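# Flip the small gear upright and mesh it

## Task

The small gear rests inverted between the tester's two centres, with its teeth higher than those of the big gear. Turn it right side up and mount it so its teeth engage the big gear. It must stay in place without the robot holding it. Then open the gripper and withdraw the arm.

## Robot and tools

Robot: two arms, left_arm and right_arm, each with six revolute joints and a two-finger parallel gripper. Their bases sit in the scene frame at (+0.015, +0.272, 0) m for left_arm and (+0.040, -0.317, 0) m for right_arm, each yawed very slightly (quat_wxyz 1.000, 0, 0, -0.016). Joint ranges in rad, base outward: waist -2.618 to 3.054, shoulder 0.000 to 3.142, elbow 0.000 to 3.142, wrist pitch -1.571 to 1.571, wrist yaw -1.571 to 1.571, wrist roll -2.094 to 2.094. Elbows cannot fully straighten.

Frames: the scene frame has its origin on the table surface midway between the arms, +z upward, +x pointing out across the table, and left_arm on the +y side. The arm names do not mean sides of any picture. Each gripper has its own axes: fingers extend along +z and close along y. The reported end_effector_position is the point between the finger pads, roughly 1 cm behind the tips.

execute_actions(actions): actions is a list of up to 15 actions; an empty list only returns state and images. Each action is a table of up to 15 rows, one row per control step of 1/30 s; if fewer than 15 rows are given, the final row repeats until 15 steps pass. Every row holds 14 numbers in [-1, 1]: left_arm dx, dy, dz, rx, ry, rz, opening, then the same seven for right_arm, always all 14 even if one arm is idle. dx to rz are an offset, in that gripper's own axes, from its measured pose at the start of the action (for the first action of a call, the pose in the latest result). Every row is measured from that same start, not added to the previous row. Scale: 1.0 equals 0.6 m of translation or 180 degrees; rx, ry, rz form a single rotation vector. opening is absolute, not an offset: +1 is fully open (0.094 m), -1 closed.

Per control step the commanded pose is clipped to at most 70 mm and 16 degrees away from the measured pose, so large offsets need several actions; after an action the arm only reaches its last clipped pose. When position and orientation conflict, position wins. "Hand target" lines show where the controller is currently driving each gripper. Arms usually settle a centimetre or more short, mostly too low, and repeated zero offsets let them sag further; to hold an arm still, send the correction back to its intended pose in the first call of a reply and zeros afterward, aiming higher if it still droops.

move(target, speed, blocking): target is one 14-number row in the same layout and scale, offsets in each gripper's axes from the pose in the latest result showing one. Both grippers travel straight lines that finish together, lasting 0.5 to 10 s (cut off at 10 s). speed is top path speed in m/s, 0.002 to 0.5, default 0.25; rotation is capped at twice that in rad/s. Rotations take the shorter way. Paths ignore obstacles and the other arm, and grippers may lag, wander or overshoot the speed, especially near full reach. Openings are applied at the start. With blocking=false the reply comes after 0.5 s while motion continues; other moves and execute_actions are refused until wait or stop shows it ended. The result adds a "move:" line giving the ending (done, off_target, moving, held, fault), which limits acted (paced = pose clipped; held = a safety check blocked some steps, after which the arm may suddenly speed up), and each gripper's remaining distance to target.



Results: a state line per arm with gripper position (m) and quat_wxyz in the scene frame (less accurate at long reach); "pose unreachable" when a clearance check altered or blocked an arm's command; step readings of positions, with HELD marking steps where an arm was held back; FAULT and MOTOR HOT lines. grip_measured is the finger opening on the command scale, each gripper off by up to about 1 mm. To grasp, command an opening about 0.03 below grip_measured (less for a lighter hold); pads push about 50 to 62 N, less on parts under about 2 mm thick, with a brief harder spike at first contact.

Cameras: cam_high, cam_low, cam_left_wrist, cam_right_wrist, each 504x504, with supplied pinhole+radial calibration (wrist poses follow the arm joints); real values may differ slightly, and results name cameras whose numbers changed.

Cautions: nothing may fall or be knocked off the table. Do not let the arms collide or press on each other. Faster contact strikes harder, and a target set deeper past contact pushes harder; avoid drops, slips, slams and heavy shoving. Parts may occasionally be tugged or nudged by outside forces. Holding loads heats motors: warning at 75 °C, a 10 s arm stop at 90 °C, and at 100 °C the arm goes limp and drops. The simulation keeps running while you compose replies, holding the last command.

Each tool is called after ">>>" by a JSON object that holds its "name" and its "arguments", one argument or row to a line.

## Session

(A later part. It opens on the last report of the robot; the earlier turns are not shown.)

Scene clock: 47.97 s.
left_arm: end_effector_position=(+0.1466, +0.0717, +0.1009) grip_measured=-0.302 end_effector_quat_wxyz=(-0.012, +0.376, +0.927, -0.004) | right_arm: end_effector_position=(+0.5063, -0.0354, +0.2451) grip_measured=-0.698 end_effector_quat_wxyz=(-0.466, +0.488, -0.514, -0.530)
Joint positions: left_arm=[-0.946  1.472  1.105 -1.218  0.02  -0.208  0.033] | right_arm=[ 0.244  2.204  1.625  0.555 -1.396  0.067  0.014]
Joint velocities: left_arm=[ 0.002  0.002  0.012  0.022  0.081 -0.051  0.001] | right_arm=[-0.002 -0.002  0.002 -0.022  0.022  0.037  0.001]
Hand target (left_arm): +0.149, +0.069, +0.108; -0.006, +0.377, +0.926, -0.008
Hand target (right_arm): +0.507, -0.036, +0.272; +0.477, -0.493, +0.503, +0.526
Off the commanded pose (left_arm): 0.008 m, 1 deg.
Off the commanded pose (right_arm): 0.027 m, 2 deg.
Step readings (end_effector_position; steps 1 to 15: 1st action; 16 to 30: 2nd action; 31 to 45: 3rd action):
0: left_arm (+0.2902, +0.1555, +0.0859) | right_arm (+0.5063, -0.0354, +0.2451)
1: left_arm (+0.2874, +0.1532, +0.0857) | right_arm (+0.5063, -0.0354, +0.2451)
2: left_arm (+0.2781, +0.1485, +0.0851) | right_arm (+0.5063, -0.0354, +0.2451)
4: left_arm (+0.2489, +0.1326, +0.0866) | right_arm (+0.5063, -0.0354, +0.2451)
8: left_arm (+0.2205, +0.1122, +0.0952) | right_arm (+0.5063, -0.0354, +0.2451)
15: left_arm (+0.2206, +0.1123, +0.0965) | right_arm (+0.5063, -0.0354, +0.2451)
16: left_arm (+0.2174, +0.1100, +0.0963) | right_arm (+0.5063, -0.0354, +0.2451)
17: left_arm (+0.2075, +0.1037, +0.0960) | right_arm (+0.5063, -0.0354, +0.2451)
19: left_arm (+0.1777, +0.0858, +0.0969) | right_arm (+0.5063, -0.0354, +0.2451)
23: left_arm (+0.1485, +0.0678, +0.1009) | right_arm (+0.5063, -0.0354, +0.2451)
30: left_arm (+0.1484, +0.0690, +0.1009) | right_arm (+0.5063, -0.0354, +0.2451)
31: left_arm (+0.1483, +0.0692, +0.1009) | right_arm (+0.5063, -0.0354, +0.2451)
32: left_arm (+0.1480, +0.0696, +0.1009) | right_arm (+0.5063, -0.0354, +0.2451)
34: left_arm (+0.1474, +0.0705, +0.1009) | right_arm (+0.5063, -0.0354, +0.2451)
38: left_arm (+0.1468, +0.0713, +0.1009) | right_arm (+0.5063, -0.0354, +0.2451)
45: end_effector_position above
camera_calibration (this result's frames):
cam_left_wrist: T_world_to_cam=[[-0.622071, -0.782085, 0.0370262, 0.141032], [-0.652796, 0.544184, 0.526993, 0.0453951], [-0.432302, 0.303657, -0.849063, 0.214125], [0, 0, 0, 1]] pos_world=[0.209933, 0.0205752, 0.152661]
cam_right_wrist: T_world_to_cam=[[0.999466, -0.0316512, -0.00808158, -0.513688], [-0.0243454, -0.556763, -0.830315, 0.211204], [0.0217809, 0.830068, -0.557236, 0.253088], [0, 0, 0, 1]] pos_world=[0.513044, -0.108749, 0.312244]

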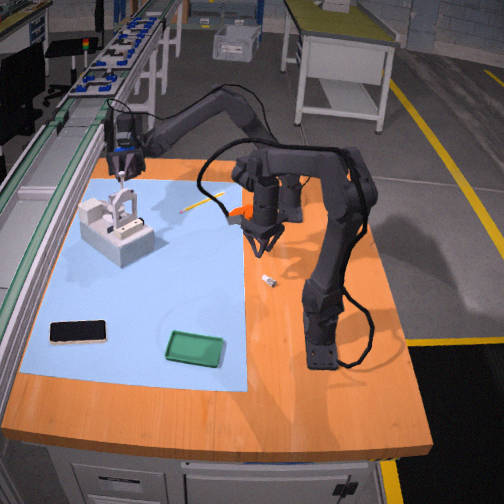

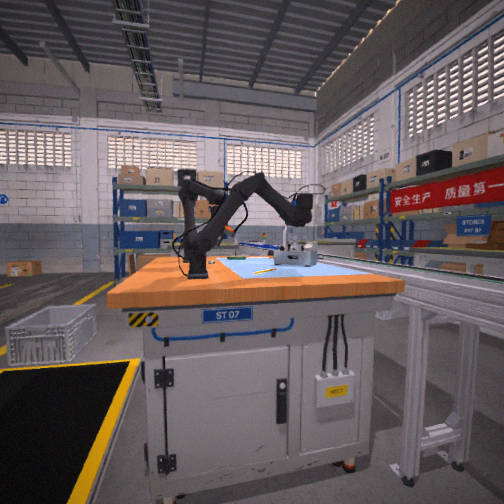

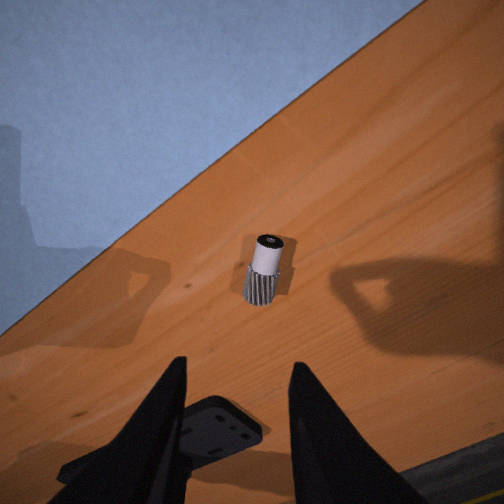

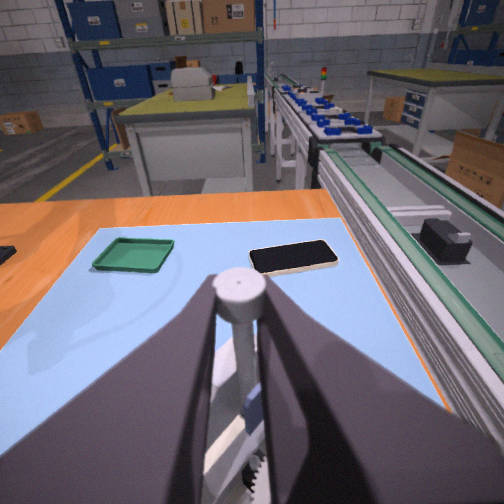

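>>> {"name": "execute_actions", "arguments": {
  "actions": [
    [[0.038,-0.024,0.09,0,-0.01,0.024,-0.3,-0.045,0,0.0,0,-0.005,-0.01,-0.8]],
    [[0.0,0,-0.012,0,-0.005,0,-0.3,-0.045,0,0.0,0,-0.005,-0.01,-0.8]]
  ]
}}

Scene clock: 49.23 s.
left_arm: end_effector_position=(+0.1131, +0.0886, +0.0435) grip_measured=-0.302 end_effector_quat_wxyz=(-0.023, +0.408, +0.912, +0.008) | right_arm: end_effector_position=(+0.5063, -0.0354, +0.2451) grip_measured=-0.698 end_effector_quat_wxyz=(-0.466, +0.488, -0.514, -0.530)
Joint positions: left_arm=[-1.037  1.434  0.836 -1.018  0.016 -0.228  0.033] | right_arm=[ 0.244  2.204  1.625  0.555 -1.396  0.067  0.014]
Joint velocities: left_arm=[ 0.012 -0.007 -0.002 -0.007  0.007 -0.022 -0.   ] | right_arm=[-0.017  0.007  0.002  0.022 -0.037 -0.095  0.001]
Hand target (left_arm): +0.114, +0.088, +0.051; -0.015, +0.408, +0.913, +0.003
Hand target (right_arm): +0.507, -0.036, +0.272; +0.477, -0.493, +0.503, +0.526
Off the commanded pose (left_arm): 0.007 m, 1 deg.
Off the commanded pose (right_arm): 0.027 m, 2 deg.
Step readings (end_effector_position; steps 1 to 15: 1st action; 16 to 30: 2nd action):
0: left_arm (+0.1465, +0.0718, +0.1010) | right_arm (+0.5063, -0.0354, +0.2451)
1: left_arm (+0.1456, +0.0711, +0.0958) | right_arm (+0.5063, -0.0354, +0.2451)
2: left_arm (+0.1407, +0.0716, +0.0857) | right_arm (+0.5063, -0.0354, +0.2451)
4: left_arm (+0.1203, +0.0868, +0.0615) | right_arm (+0.5063, -0.0354, +0.2451)
8: left_arm (+0.1066, +0.1006, +0.0446) | right_arm (+0.5063, -0.0354, +0.2451)
15: left_arm (+0.1136, +0.0877, +0.0435) | right_arm (+0.5063, -0.0354, +0.2451)
16: left_arm (+0.1137, +0.0876, +0.0435) | right_arm (+0.5063, -0.0354, +0.2451)
17: left_arm (+0.1136, +0.0877, +0.0435) | right_arm (+0.5063, -0.0354, +0.2451)
19: left_arm (+0.1134, +0.0882, +0.0435) | right_arm (+0.5063, -0.0354, +0.2451)
23: left_arm (+0.1132, +0.0885, +0.0435) | right_arm (+0.5063, -0.0354, +0.2451)
30: end_effector_position above
camera_calibration (this result's frames):
cam_left_wrist: T_world_to_cam=[[-0.675956, -0.736572, 0.0233466, 0.13826], [-0.605836, 0.573458, 0.55146, 0.0356516], [-0.419578, 0.358619, -0.833875, 0.138819], [0, 0, 0, 1]] pos_world=[0.173302, 0.0316108, 0.092869]
cam_right_wrist: T_world_to_cam=[[0.999466, -0.0316512, -0.00808158, -0.513688], [-0.0243454, -0.556763, -0.830315, 0.211204], [0.0217809, 0.830068, -0.557236, 0.253088], [0, 0, 0, 1]] pos_world=[0.513044, -0.108749, 0.312244]

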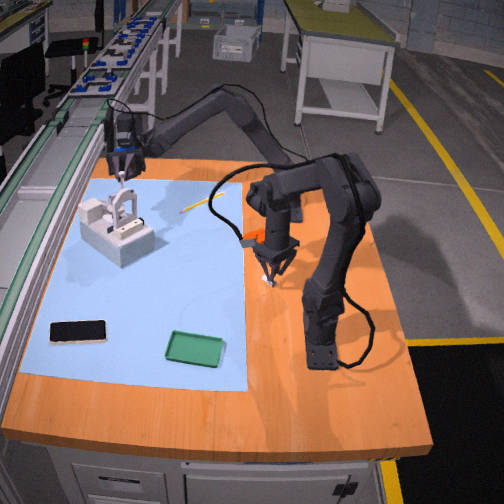

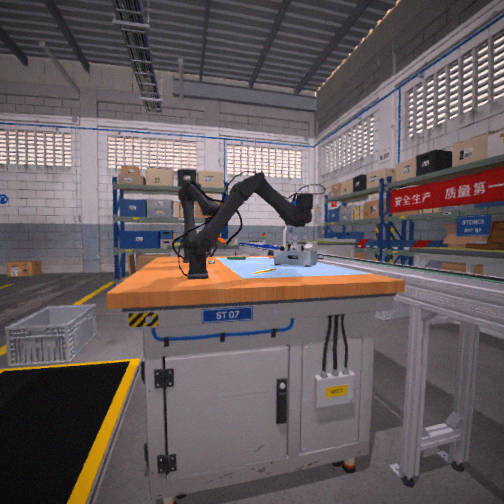

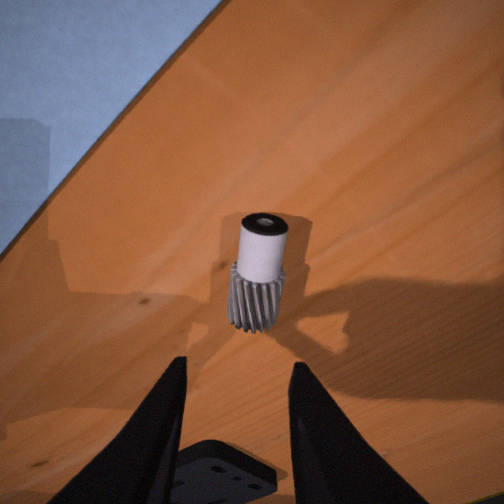

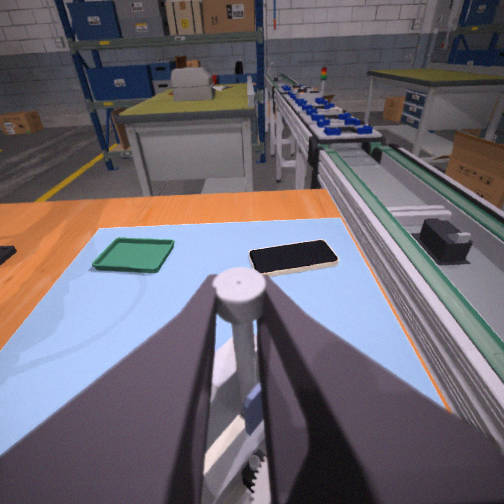

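>>> {"name": "execute_actions", "arguments": {
  "actions": [
    [[-0.032,-0.01,0.02,0,-0.02,0,-0.3,-0.045,0,0.0,0,-0.005,-0.01,-0.8]],
    [[0.0,0,-0.012,0,-0.005,0,-0.3,-0.045,0,0.0,0,-0.005,-0.01,-0.8]]
  ]
}}

Scene clock: 50.67 s.
left_arm: end_effector_position=(+0.1208, +0.0730, +0.0352) grip_measured=-0.302 end_effector_quat_wxyz=(-0.001, +0.405, +0.914, -0.007) | right_arm: end_effector_position=(+0.5063, -0.0354, +0.2451) grip_measured=-0.698 end_effector_quat_wxyz=(-0.466, +0.488, -0.514, -0.530)
Joint positions: left_arm=[-1.044  1.464  0.826 -0.926  0.012 -0.243  0.033] | right_arm=[ 0.244  2.204  1.625  0.555 -1.396  0.067  0.014]
Joint velocities: left_arm=[ 0.027 -0.007 -0.007 -0.007  0.007 -0.051  0.001] | right_arm=[-0.007  0.002 -0.017 -0.066  0.066 -0.007 -0.   ]
Hand target (left_arm): +0.121, +0.073, +0.042; +0.008, +0.405, +0.914, -0.011
Hand target (right_arm): +0.507, -0.036, +0.272; +0.477, -0.493, +0.503, +0.526
Off the commanded pose (left_arm): 0.007 m, 1 deg.
Off the commanded pose (right_arm): 0.027 m, 2 deg.
Step readings (end_effector_position; steps 1 to 15: 1st action; 16 to 30: 2nd action):
0: left_arm (+0.1131, +0.0886, +0.0435) | right_arm (+0.5063, -0.0354, +0.2451)
1: left_arm (+0.1137, +0.0876, +0.0430) | right_arm (+0.5063, -0.0354, +0.2451)
2: left_arm (+0.1149, +0.0851, +0.0416) | right_arm (+0.5063, -0.0354, +0.2451)
4: left_arm (+0.1166, +0.0805, +0.0385) | right_arm (+0.5063, -0.0354, +0.2451)
8: left_arm (+0.1190, +0.0759, +0.0352) | right_arm (+0.5063, -0.0354, +0.2451)
15: left_arm (+0.1212, +0.0723, +0.0352) | right_arm (+0.5063, -0.0354, +0.2451)
16: left_arm (+0.1212, +0.0723, +0.0352) | right_arm (+0.5063, -0.0354, +0.2451)
17: left_arm (+0.1211, +0.0723, +0.0352) | right_arm (+0.5063, -0.0354, +0.2451)
19: left_arm (+0.1210, +0.0726, +0.0352) | right_arm (+0.5063, -0.0354, +0.2451)
23: left_arm (+0.1209, +0.0729, +0.0352) | right_arm (+0.5063, -0.0354, +0.2451)
30: end_effector_position above
camera_calibration (this result's frames):
cam_left_wrist: T_world_to_cam=[[-0.670988, -0.740586, 0.0361727, 0.131339], [-0.626164, 0.592097, 0.507287, 0.0564987], [-0.397107, 0.317733, -0.861018, 0.141869], [0, 0, 0, 1]] pos_world=[0.179842, 0.0187383, 0.0887402]
cam_right_wrist: T_world_to_cam=[[0.999466, -0.0316512, -0.00808158, -0.513688], [-0.0243454, -0.556763, -0.830315, 0.211204], [0.0217809, 0.830068, -0.557236, 0.253088], [0, 0, 0, 1]] pos_world=[0.513044, -0.108749, 0.312244]

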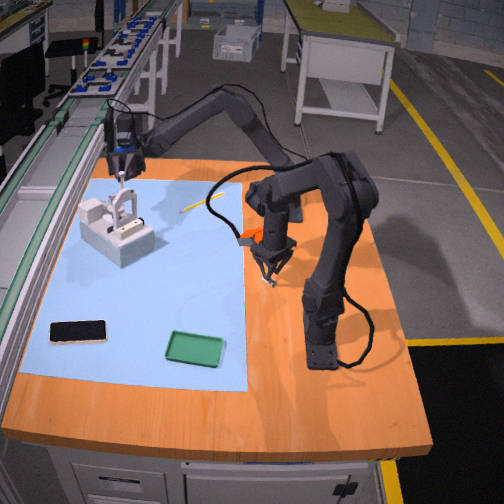

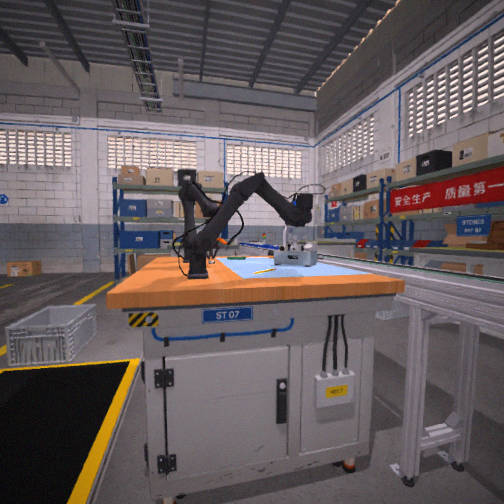

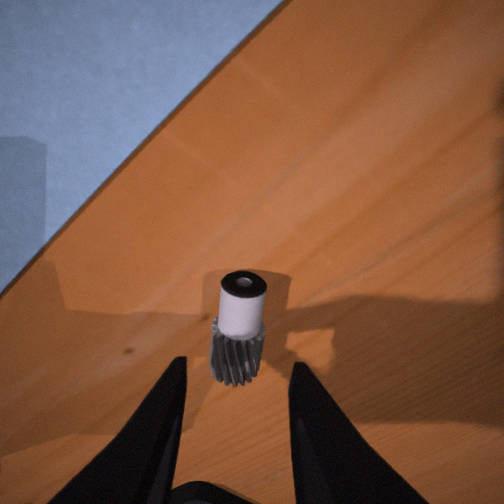

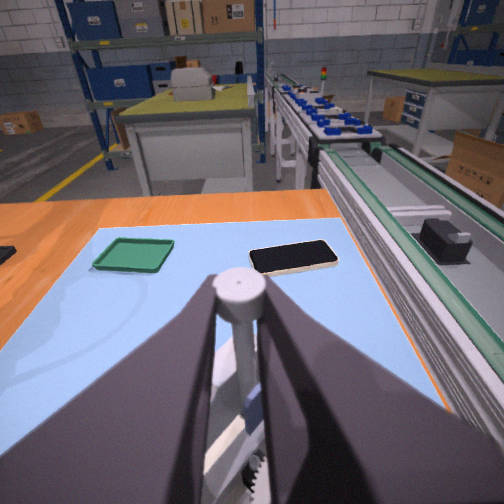

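>>> {"name": "execute_actions", "arguments": {
  "actions": [
    [[-0.01,0,0.025,0,0,0,-0.3,-0.045,0,0.0,0,-0.005,-0.01,-0.8]],
    [[-0.008,0,0.015,0,0,0,-0.3,-0.045,0,0.0,0,-0.005,-0.01,-0.8]],
    [[0.0,0,-0.008,0,-0.005,0,-0.3,-0.045,0,0.0,0,-0.005,-0.01,-0.8]]
  ]
}}

Scene clock: 52.37 s.
left_arm: end_effector_position=(+0.1238, +0.0674, +0.0173) grip_measured=-0.302 end_effector_quat_wxyz=(-0.007, +0.405, +0.914, -0.002) | right_arm: end_effector_position=(+0.5063, -0.0354, +0.2451) grip_measured=-0.698 end_effector_quat_wxyz=(-0.466, +0.488, -0.514, -0.530)
Joint positions: left_arm=[-1.044  1.538  0.817 -0.859  0.012 -0.243  0.033] | right_arm=[ 0.244  2.204  1.625  0.555 -1.396  0.067  0.014]
Joint velocities: left_arm=[-0.002 -0.002  0.002 -0.051  0.095  0.022 -0.001] | right_arm=[-0.037  0.007  0.002 -0.022  0.022 -0.066 -0.001]
Hand target (left_arm): +0.124, +0.067, +0.022; -0.000, +0.405, +0.914, -0.005
Hand target (right_arm): +0.507, -0.036, +0.272; +0.477, -0.493, +0.503, +0.526
Off the commanded pose (left_arm): 0.005 m, 1 deg.
Off the commanded pose (right_arm): 0.027 m, 2 deg.
Step readings (end_effector_position; steps 1 to 15: 1st action; 16 to 30: 2nd action; 31 to 45: 3rd action):
0: left_arm (+0.1208, +0.0730, +0.0352) | right_arm (+0.5063, -0.0354, +0.2451)
1: left_arm (+0.1209, +0.0728, +0.0345) | right_arm (+0.5063, -0.0354, +0.2451)
2: left_arm (+0.1215, +0.0716, +0.0327) | right_arm (+0.5063, -0.0354, +0.2451)
4: left_arm (+0.1223, +0.0702, +0.0283) | right_arm (+0.5063, -0.0354, +0.2451)
8: left_arm (+0.1218, +0.0710, +0.0236) | right_arm (+0.5063, -0.0354, +0.2451)
15: left_arm (+0.1227, +0.0694, +0.0235) | right_arm (+0.5063, -0.0354, +0.2451)
16: left_arm (+0.1228, +0.0692, +0.0231) | right_arm (+0.5063, -0.0354, +0.2451)
17: left_arm (+0.1230, +0.0688, +0.0219) | right_arm (+0.5063, -0.0354, +0.2451)
19: left_arm (+0.1231, +0.0687, +0.0189) | right_arm (+0.5063, -0.0354, +0.2451)
23: left_arm (+0.1233, +0.0682, +0.0173) | right_arm (+0.5063, -0.0354, +0.2451)
30: left_arm (+0.1237, +0.0675, +0.0173) | right_arm (+0.5063, -0.0354, +0.2451)
31: left_arm (+0.1238, +0.0674, +0.0173) | right_arm (+0.5063, -0.0354, +0.2451)
32: left_arm (+0.1238, +0.0674, +0.0173) | right_arm (+0.5063, -0.0354, +0.2451)
34: left_arm (+0.1238, +0.0674, +0.0173) | right_arm (+0.5063, -0.0354, +0.2451)
38: left_arm (+0.1238, +0.0674, +0.0173) | right_arm (+0.5063, -0.0354, +0.2451)
45: end_effector_position above
camera_calibration (this result's frames):
cam_left_wrist: T_world_to_cam=[[-0.670722, -0.741079, 0.0305622, 0.129953], [-0.622073, 0.584499, 0.520948, 0.0705447], [-0.403927, 0.330399, -0.853041, 0.129327], [0, 0, 0, 1]] pos_world=[0.183285, 0.0123425, 0.0695999]
cam_right_wrist: T_world_to_cam=[[0.999466, -0.0316512, -0.00808158, -0.513688], [-0.0243454, -0.556763, -0.830315, 0.211204], [0.0217809, 0.830068, -0.557236, 0.253088], [0, 0, 0, 1]] pos_world=[0.513044, -0.108749, 0.312244]

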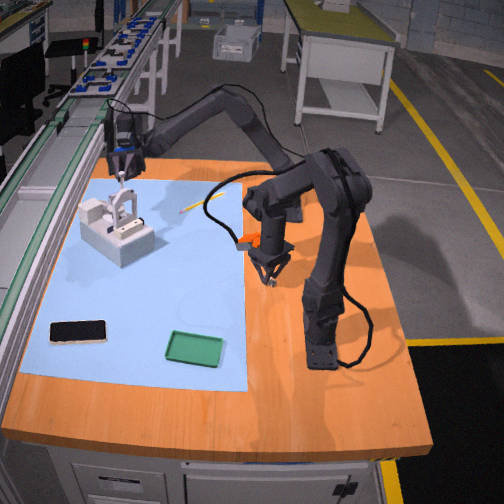

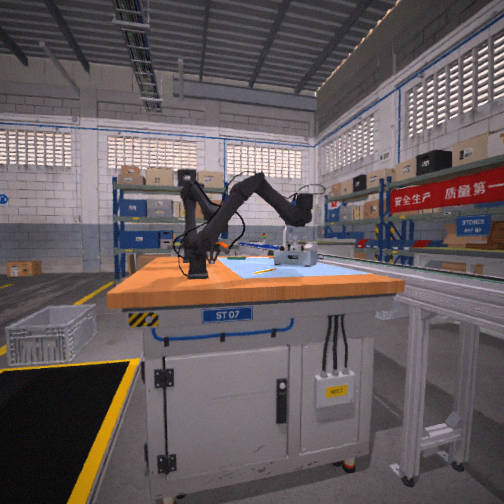

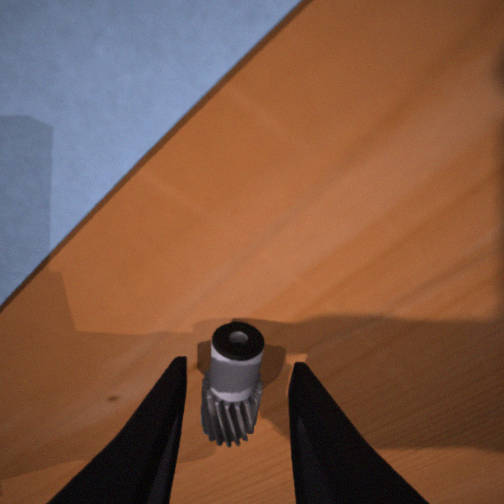

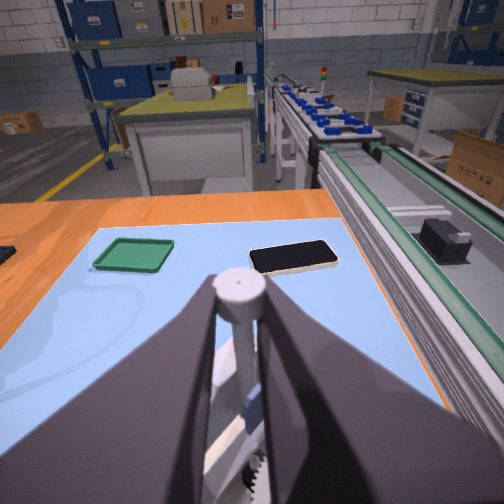

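>>> {"name": "execute_actions", "arguments": {
  "actions": []
}}

Scene clock: 53.00 s.
left_arm: end_effector_position=(+0.1238, +0.0674, +0.0173) grip_measured=-0.302 end_effector_quat_wxyz=(-0.007, +0.405, +0.914, -0.002) | right_arm: end_effector_position=(+0.5063, -0.0354, +0.2451) grip_measured=-0.698 end_effector_quat_wxyz=(-0.466, +0.488, -0.514, -0.530)
Joint positions: left_arm=[-1.044  1.538  0.817 -0.859  0.012 -0.243  0.033] | right_arm=[ 0.244  2.204  1.625  0.555 -1.396  0.067  0.014]
Joint velocities: left_arm=[-0.022  0.012 -0.012  0.007  0.037 -0.037 -0.001] | right_arm=[-0.027 -0.002 -0.007 -0.007  0.022  0.037 -0.   ]
Hand target (left_arm): +0.124, +0.067, +0.022; -0.000, +0.405, +0.914, -0.005
Hand target (right_arm): +0.507, -0.036, +0.272; +0.477, -0.493, +0.503, +0.526
Off the commanded pose (left_arm): 0.005 m, 1 deg.
Off the commanded pose (right_arm): 0.027 m, 2 deg.
camera_calibration (this result's frames):
cam_left_wrist: T_world_to_cam=[[-0.670722, -0.741079, 0.0305622, 0.129953], [-0.622073, 0.584499, 0.520948, 0.0705447], [-0.403927, 0.330399, -0.853041, 0.129327], [0, 0, 0, 1]] pos_world=[0.183285, 0.0123425, 0.0695999]
cam_right_wrist: T_world_to_cam=[[0.999466, -0.0316512, -0.00808158, -0.513688], [-0.0243454, -0.556763, -0.830315, 0.211204], [0.0217809, 0.830068, -0.557236, 0.253088], [0, 0, 0, 1]] pos_world=[0.513044, -0.108749, 0.312244]

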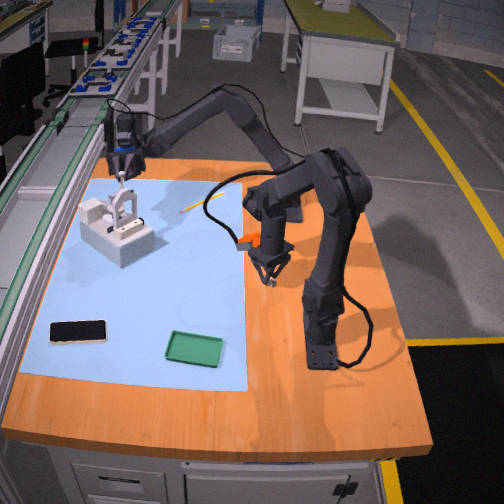

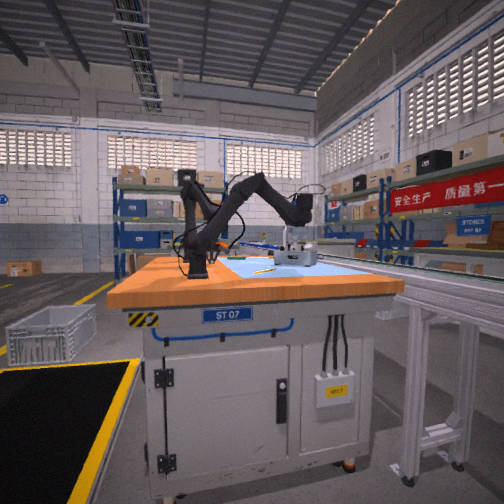

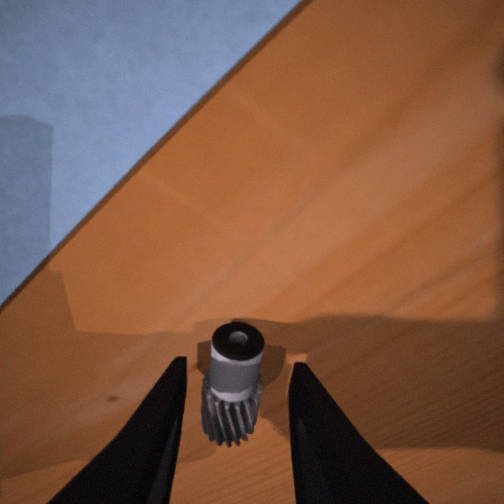

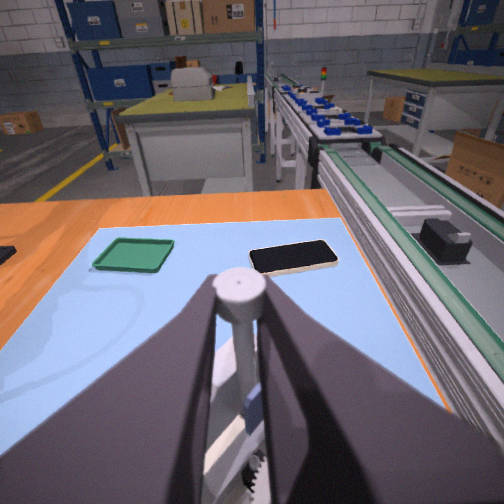

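>>> {"name": "execute_actions", "arguments": {
  "actions": [
    [[0.02,0.004,-0.008,0,0,0,-0.3,-0.045,0,0,0,-0.005,-0.01,-0.8]]
  ]
}}

Scene clock: 53.57 s.
left_arm: end_effector_position=(+0.1205, +0.0736, +0.0199) grip_measured=-0.302 end_effector_quat_wxyz=(-0.006, +0.405, +0.914, -0.002) | right_arm: end_effector_position=(+0.5063, -0.0354, +0.2451) grip_measured=-0.698 end_effector_quat_wxyz=(-0.466, +0.488, -0.514, -0.530)
Joint positions: left_arm=[-1.044  1.503  0.796 -0.87   0.012 -0.243  0.033] | right_arm=[ 0.244  2.204  1.625  0.555 -1.396  0.067  0.014]
Joint velocities: left_arm=[-0.007  0.007 -0.012  0.007 -0.037 -0.007  0.   ] | right_arm=[ 0.002 -0.007  0.007  0.095 -0.081 -0.066 -0.   ]
Hand target (left_arm): +0.118, +0.078, +0.022; -0.007, +0.405, +0.914, -0.002
Hand target (right_arm): +0.507, -0.036, +0.272; +0.477, -0.493, +0.503, +0.526
Off the commanded pose (left_arm): 0.006 m, 0 deg.
Off the commanded pose (right_arm): 0.027 m, 2 deg.
Step readings (end_effector_position):
0: left_arm (+0.1238, +0.0674, +0.0173) | right_arm (+0.5063, -0.0354, +0.2451)
1: left_arm (+0.1236, +0.0678, +0.0175) | right_arm (+0.5063, -0.0354, +0.2451)
2: left_arm (+0.1228, +0.0693, +0.0179) | right_arm (+0.5063, -0.0354, +0.2451)
4: left_arm (+0.1211, +0.0724, +0.0190) | right_arm (+0.5063, -0.0354, +0.2451)
8: left_arm (+0.1205, +0.0736, +0.0199) | right_arm (+0.5063, -0.0354, +0.2451)
15: end_effector_position above
camera_calibration (this result's frames):
cam_left_wrist: T_world_to_cam=[[-0.670756, -0.741016, 0.0313278, 0.132199], [-0.622637, 0.585547, 0.519093, 0.0635416], [-0.403, 0.328679, -0.854143, 0.128219], [0, 0, 0, 1]] pos_world=[0.179909, 0.0186125, 0.0723919]
cam_right_wrist: T_world_to_cam=[[0.999466, -0.0316512, -0.00808158, -0.513688], [-0.0243454, -0.556763, -0.830315, 0.211204], [0.0217809, 0.830068, -0.557236, 0.253088], [0, 0, 0, 1]] pos_world=[0.513044, -0.108749, 0.312244]

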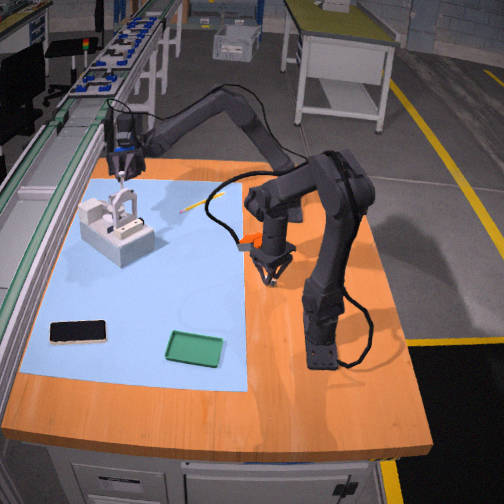

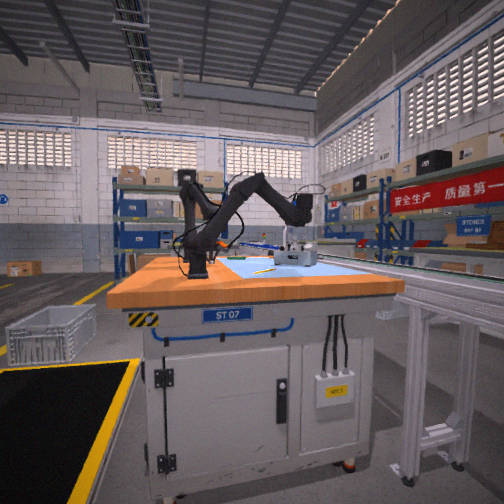

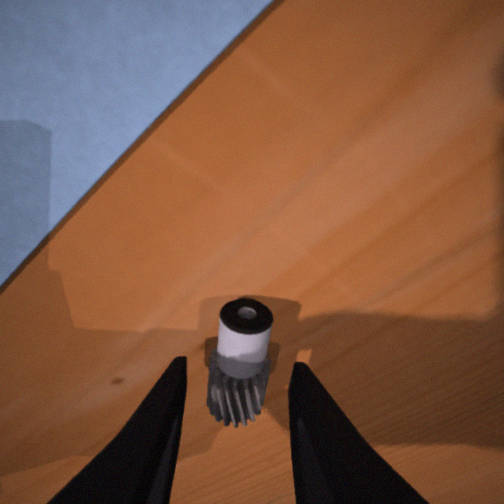

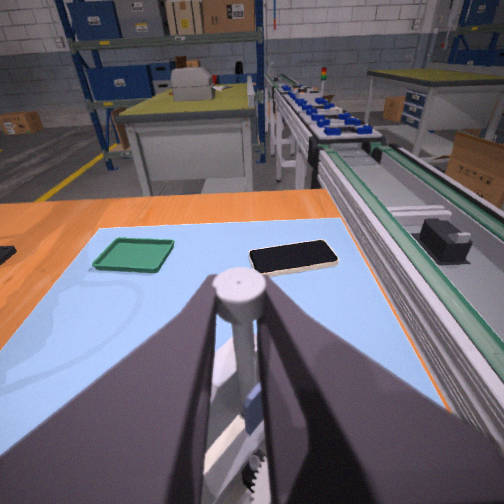

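>>> {"name": "execute_actions", "arguments": {
  "actions": [
    [[0.005,0,0.008,0,0.01,0,-0.3,-0.045,0,0,0,-0.005,-0.01,-0.8]]
  ]
}}

Scene clock: 54.17 s.
left_arm: end_effector_position=(+0.1192, +0.0753, +0.0156) grip_measured=-0.302 end_effector_quat_wxyz=(-0.015, +0.405, +0.914, +0.003) | right_arm: end_effector_position=(+0.5063, -0.0354, +0.2451) grip_measured=-0.698 end_effector_quat_wxyz=(-0.466, +0.488, -0.514, -0.530)
Joint positions: left_arm=[-1.044  1.524  0.796 -0.87   0.013 -0.243  0.033] | right_arm=[ 0.244  2.204  1.625  0.555 -1.396  0.067  0.014]
Joint velocities: left_arm=[-0.017  0.002 -0.002  0.037 -0.037  0.022  0.001] | right_arm=[-0.007  0.012 -0.012  0.022 -0.022 -0.022 -0.001]
Hand target (left_arm): +0.118, +0.076, +0.015; -0.021, +0.405, +0.914, +0.004
Hand target (right_arm): +0.507, -0.036, +0.272; +0.477, -0.493, +0.503, +0.526
Off the commanded pose (left_arm): 0.001 m, 1 deg.
Off the commanded pose (right_arm): 0.027 m, 2 deg.
Step readings (end_effector_position):
0: left_arm (+0.1205, +0.0736, +0.0199) | right_arm (+0.5063, -0.0354, +0.2451)
1: left_arm (+0.1204, +0.0737, +0.0195) | right_arm (+0.5063, -0.0354, +0.2451)
2: left_arm (+0.1201, +0.0740, +0.0187) | right_arm (+0.5063, -0.0354, +0.2451)
4: left_arm (+0.1196, +0.0749, +0.0167) | right_arm (+0.5063, -0.0354, +0.2451)
8: left_arm (+0.1193, +0.0753, +0.0156) | right_arm (+0.5063, -0.0354, +0.2451)
15: end_effector_position above
camera_calibration (this result's frames):
cam_left_wrist: T_world_to_cam=[[-0.670414, -0.741541, 0.0257406, 0.132873], [-0.616695, 0.576162, 0.5364, 0.0637003], [-0.412594, 0.343736, -0.843571, 0.123333], [0, 0, 0, 1]] pos_world=[0.17925, 0.0194348, 0.0664509]
cam_right_wrist: T_world_to_cam=[[0.999466, -0.0316512, -0.00808158, -0.513688], [-0.0243454, -0.556763, -0.830315, 0.211204], [0.0217809, 0.830068, -0.557236, 0.253088], [0, 0, 0, 1]] pos_world=[0.513044, -0.108749, 0.312244]

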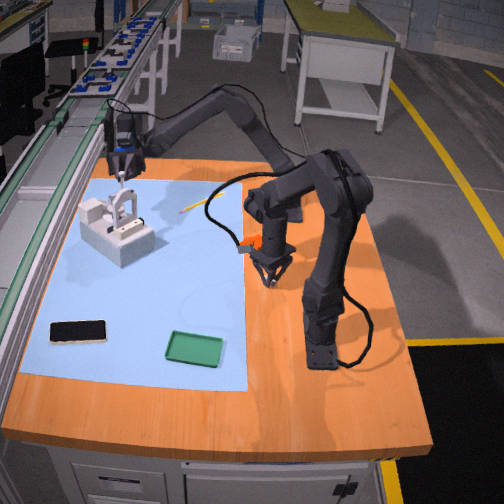

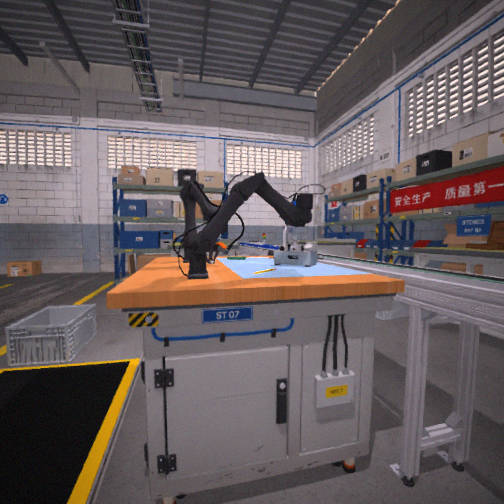

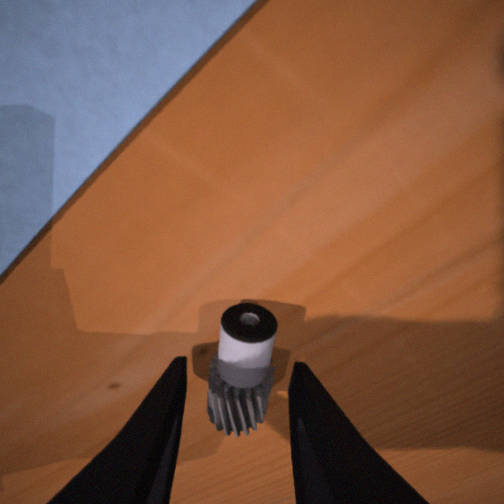

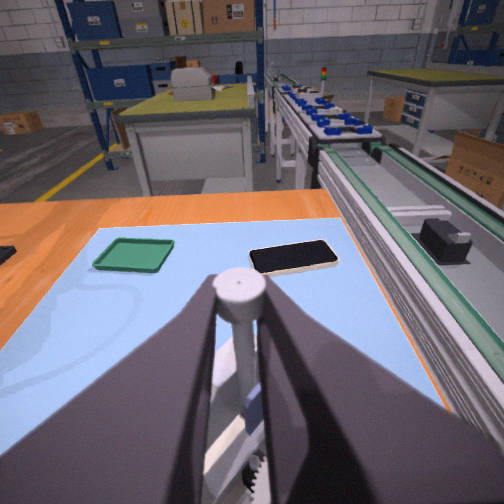

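>>> {"name": "execute_actions", "arguments": {
  "actions": [
    [[-0.001,0,0.006,0,0,0,-0.3,-0.045,0,0,0,-0.005,-0.01,-0.8]],
    [[0,0,0,0,0,0,-0.36,-0.045,0,0,0,-0.005,-0.01,-0.8],[0,0,0,0,0,0,-0.42,-0.045,0,0,0,-0.005,-0.01,-0.8],[0,0,0,0,0,0,-0.47,-0.045,0,0,0,-0.005,-0.01,-0.8],[0,0,0,0,0,0,-0.51,-0.045,0,0,0,-0.005,-0.01,-0.8],[0,0,0,0,0,0,-0.54,-0.045,0,0,0,-0.005,-0.01,-0.8],[0,0,0,0,0,0,-0.57,-0.045,0,0,0,-0.005,-0.01,-0.8],[0,0,0,0,0,0,-0.59,-0.045,0,0,0,-0.005,-0.01,-0.8],[0,0,0,0,0,0,-0.61,-0.045,0,0,0,-0.005,-0.01,-0.8],[0,0,0,0,0,0,-0.63,-0.045,0,0,0,-0.005,-0.01,-0.8],[0,0,0,0,0,0,-0.65,-0.045,0,0,0,-0.005,-0.01,-0.8],[0,0,0,0,0,0,-0.68,-0.045,0,0,0,-0.005,-0.01,-0.8],[0,0,0,0,0,0,-0.72,-0.045,0,0,0,-0.005,-0.01,-0.8],[0,0,0,0,0,0,-0.78,-0.045,0,0,0,-0.005,-0.01,-0.8]]
  ]
}}

Scene clock: 55.60 s.
left_arm: end_effector_position=(+0.1192, +0.0753, +0.0156) grip_measured=-0.628 end_effector_quat_wxyz=(-0.015, +0.405, +0.914, +0.003) | right_arm: end_effector_position=(+0.5063, -0.0354, +0.2451) grip_measured=-0.698 end_effector_quat_wxyz=(-0.466, +0.488, -0.514, -0.530)
Joint positions: left_arm=[-1.044  1.524  0.796 -0.87   0.013 -0.243  0.017] | right_arm=[ 0.244  2.204  1.625  0.555 -1.396  0.067  0.014]
Joint velocities: left_arm=[-0.017  0.002 -0.007  0.037  0.037  0.022 -0.001] | right_arm=[-0.032 -0.007 -0.002  0.051  0.081  0.037  0.   ]
Hand target (left_arm): +0.119, +0.075, +0.016; -0.015, +0.405, +0.914, +0.003
Hand target (right_arm): +0.507, -0.036, +0.272; +0.477, -0.493, +0.503, +0.526
Off the commanded pose (left_arm): 0.000 m, 0 deg.
Off the commanded pose (right_arm): 0.027 m, 2 deg.
Step readings (end_effector_position; steps 1 to 15: 1st action; 16 to 30: 2nd action):
0: left_arm (+0.1192, +0.0753, +0.0156) | right_arm (+0.5063, -0.0354, +0.2451)
1: left_arm (+0.1192, +0.0753, +0.0156) | right_arm (+0.5063, -0.0354, +0.2451)
2: left_arm (+0.1192, +0.0753, +0.0156) | right_arm (+0.5063, -0.0354, +0.2451)
4: left_arm (+0.1192, +0.0753, +0.0156) | right_arm (+0.5063, -0.0354, +0.2451)
8: left_arm (+0.1192, +0.0753, +0.0156) | right_arm (+0.5063, -0.0354, +0.2451)
15: left_arm (+0.1192, +0.0753, +0.0156) | right_arm (+0.5063, -0.0354, +0.2451)
16: left_arm (+0.1192, +0.0753, +0.0156) | right_arm (+0.5063, -0.0354, +0.2451)
17: left_arm (+0.1192, +0.0753, +0.0156) | right_arm (+0.5063, -0.0354, +0.2451)
19: left_arm (+0.1192, +0.0753, +0.0156) | right_arm (+0.5063, -0.0354, +0.2451)
23: left_arm (+0.1192, +0.0753, +0.0156) | right_arm (+0.5063, -0.0354, +0.2451)
30: end_effector_position above
camera_calibration (this result's frames):
cam_left_wrist: T_world_to_cam=[[-0.670414, -0.741541, 0.0257406, 0.132873], [-0.616695, 0.576162, 0.5364, 0.0637003], [-0.412594, 0.343736, -0.843571, 0.123333], [0, 0, 0, 1]] pos_world=[0.17925, 0.0194348, 0.0664509]
cam_right_wrist: T_world_to_cam=[[0.999466, -0.0316512, -0.00808158, -0.513688], [-0.0243454, -0.556763, -0.830315, 0.211204], [0.0217809, 0.830068, -0.557236, 0.253088], [0, 0, 0, 1]] pos_world=[0.513044, -0.108749, 0.312244]

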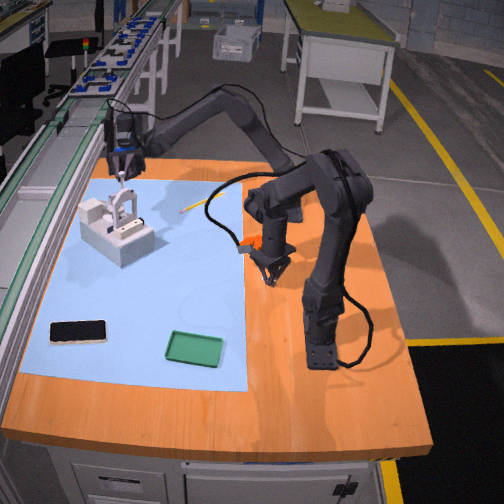

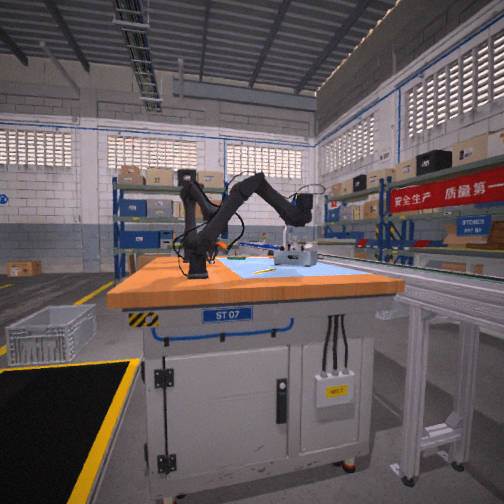

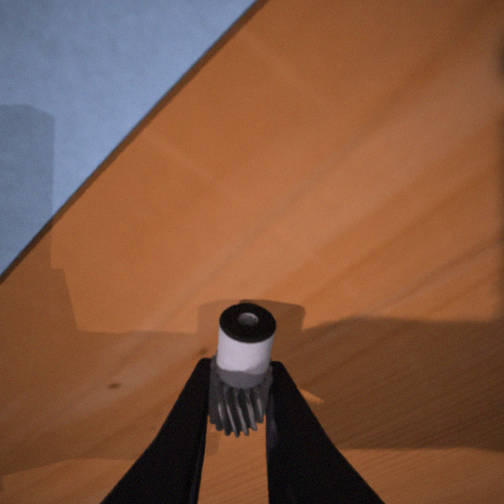

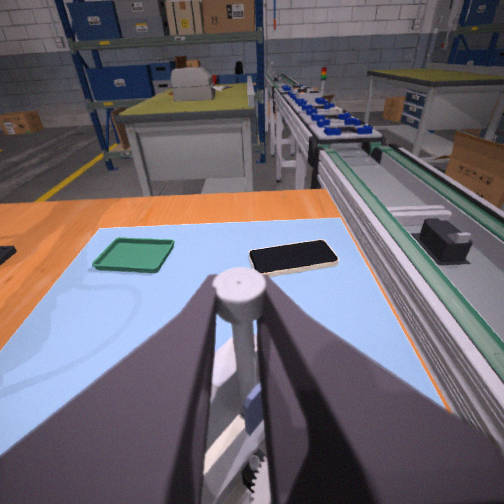

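>>> {"name": "execute_actions", "arguments": {
  "actions": [
    [[0,0,0,0,0,0,-0.6,-0.045,0,0,0,-0.005,-0.01,-0.8],[0,0,0,0,0,0,-0.57,-0.045,0,0,0,-0.005,-0.01,-0.8],[0,0,0,0,0,0,-0.54,-0.045,0,0,0,-0.005,-0.01,-0.8],[0,0,0,0,0,0,-0.52,-0.045,0,0,0,-0.005,-0.01,-0.8],[0,0,0,0,0,0,-0.52,-0.045,0,0,0,-0.005,-0.01,-0.8],[0,0,0.014,0,0,0,-0.52,-0.045,0,0,0,-0.005,-0.01,-0.8]]
  ]
}}

Scene clock: 56.37 s.
left_arm: end_effector_position=(+0.1187, +0.0763, +0.0115) grip_measured=-0.522 end_effector_quat_wxyz=(-0.017, +0.405, +0.914, +0.005) | right_arm: end_effector_position=(+0.5063, -0.0354, +0.2451) grip_measured=-0.698 end_effector_quat_wxyz=(-0.466, +0.488, -0.514, -0.530)
Joint positions: left_arm=[-1.044  1.533  0.785 -0.856  0.013 -0.243  0.022] | right_arm=[ 0.244  2.204  1.625  0.555 -1.396  0.067  0.014]
Joint velocities: left_arm=[-0.002 -0.007  0.007  0.051 -0.022 -0.066 -0.001] | right_arm=[-0.012 -0.007 -0.012 -0.007  0.007  0.022 -0.   ]
Hand target (left_arm): +0.119, +0.075, +0.007; -0.015, +0.405, +0.914, +0.004
Hand target (right_arm): +0.507, -0.036, +0.272; +0.477, -0.493, +0.503, +0.526
Off the commanded pose (left_arm): 0.004 m, 0 deg.
Off the commanded pose (right_arm): 0.027 m, 2 deg.
Step readings (end_effector_position):
0: left_arm (+0.1192, +0.0753, +0.0156) | right_arm (+0.5063, -0.0354, +0.2451)
1: left_arm (+0.1192, +0.0753, +0.0156) | right_arm (+0.5063, -0.0354, +0.2451)
2: left_arm (+0.1192, +0.0753, +0.0156) | right_arm (+0.5063, -0.0354, +0.2451)
4: left_arm (+0.1192, +0.0753, +0.0156) | right_arm (+0.5063, -0.0354, +0.2451)
8: left_arm (+0.1192, +0.0753, +0.0141) | right_arm (+0.5063, -0.0354, +0.2451)
15: end_effector_position above
camera_calibration (this result's frames):
cam_left_wrist: T_world_to_cam=[[-0.670359, -0.741642, 0.0242064, 0.13339], [-0.615527, 0.573993, 0.540055, 0.064992], [-0.414422, 0.347131, -0.841281, 0.119158], [0, 0, 0, 1]] pos_world=[0.178806, 0.0202593, 0.0619175]
cam_right_wrist: T_world_to_cam=[[0.999466, -0.0316512, -0.00808158, -0.513688], [-0.0243454, -0.556763, -0.830315, 0.211204], [0.0217809, 0.830068, -0.557236, 0.253088], [0, 0, 0, 1]] pos_world=[0.513044, -0.108749, 0.312244]

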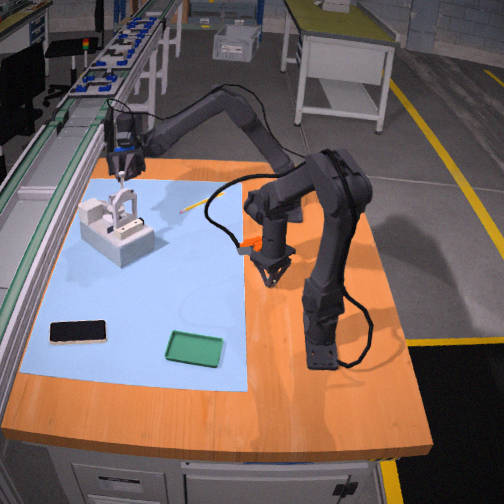

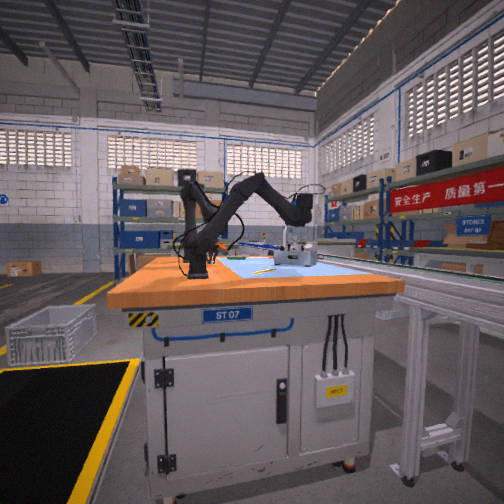

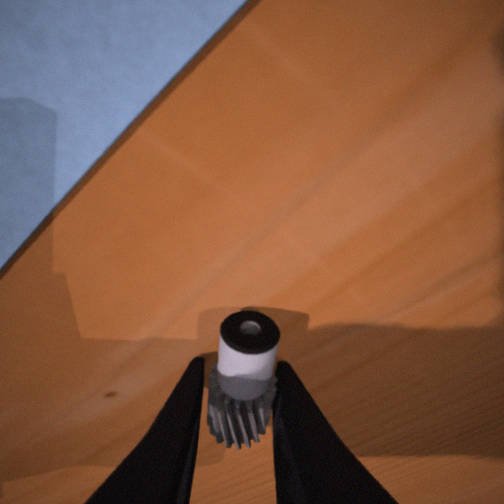

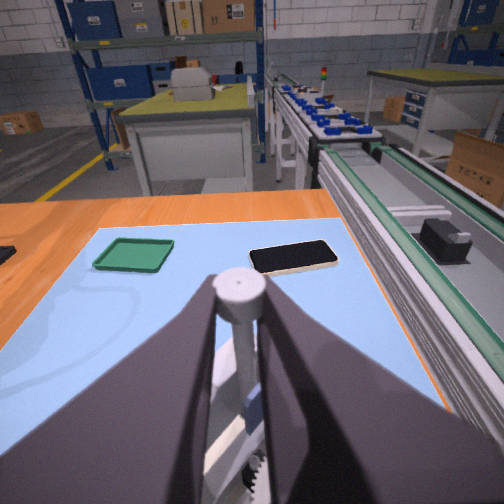

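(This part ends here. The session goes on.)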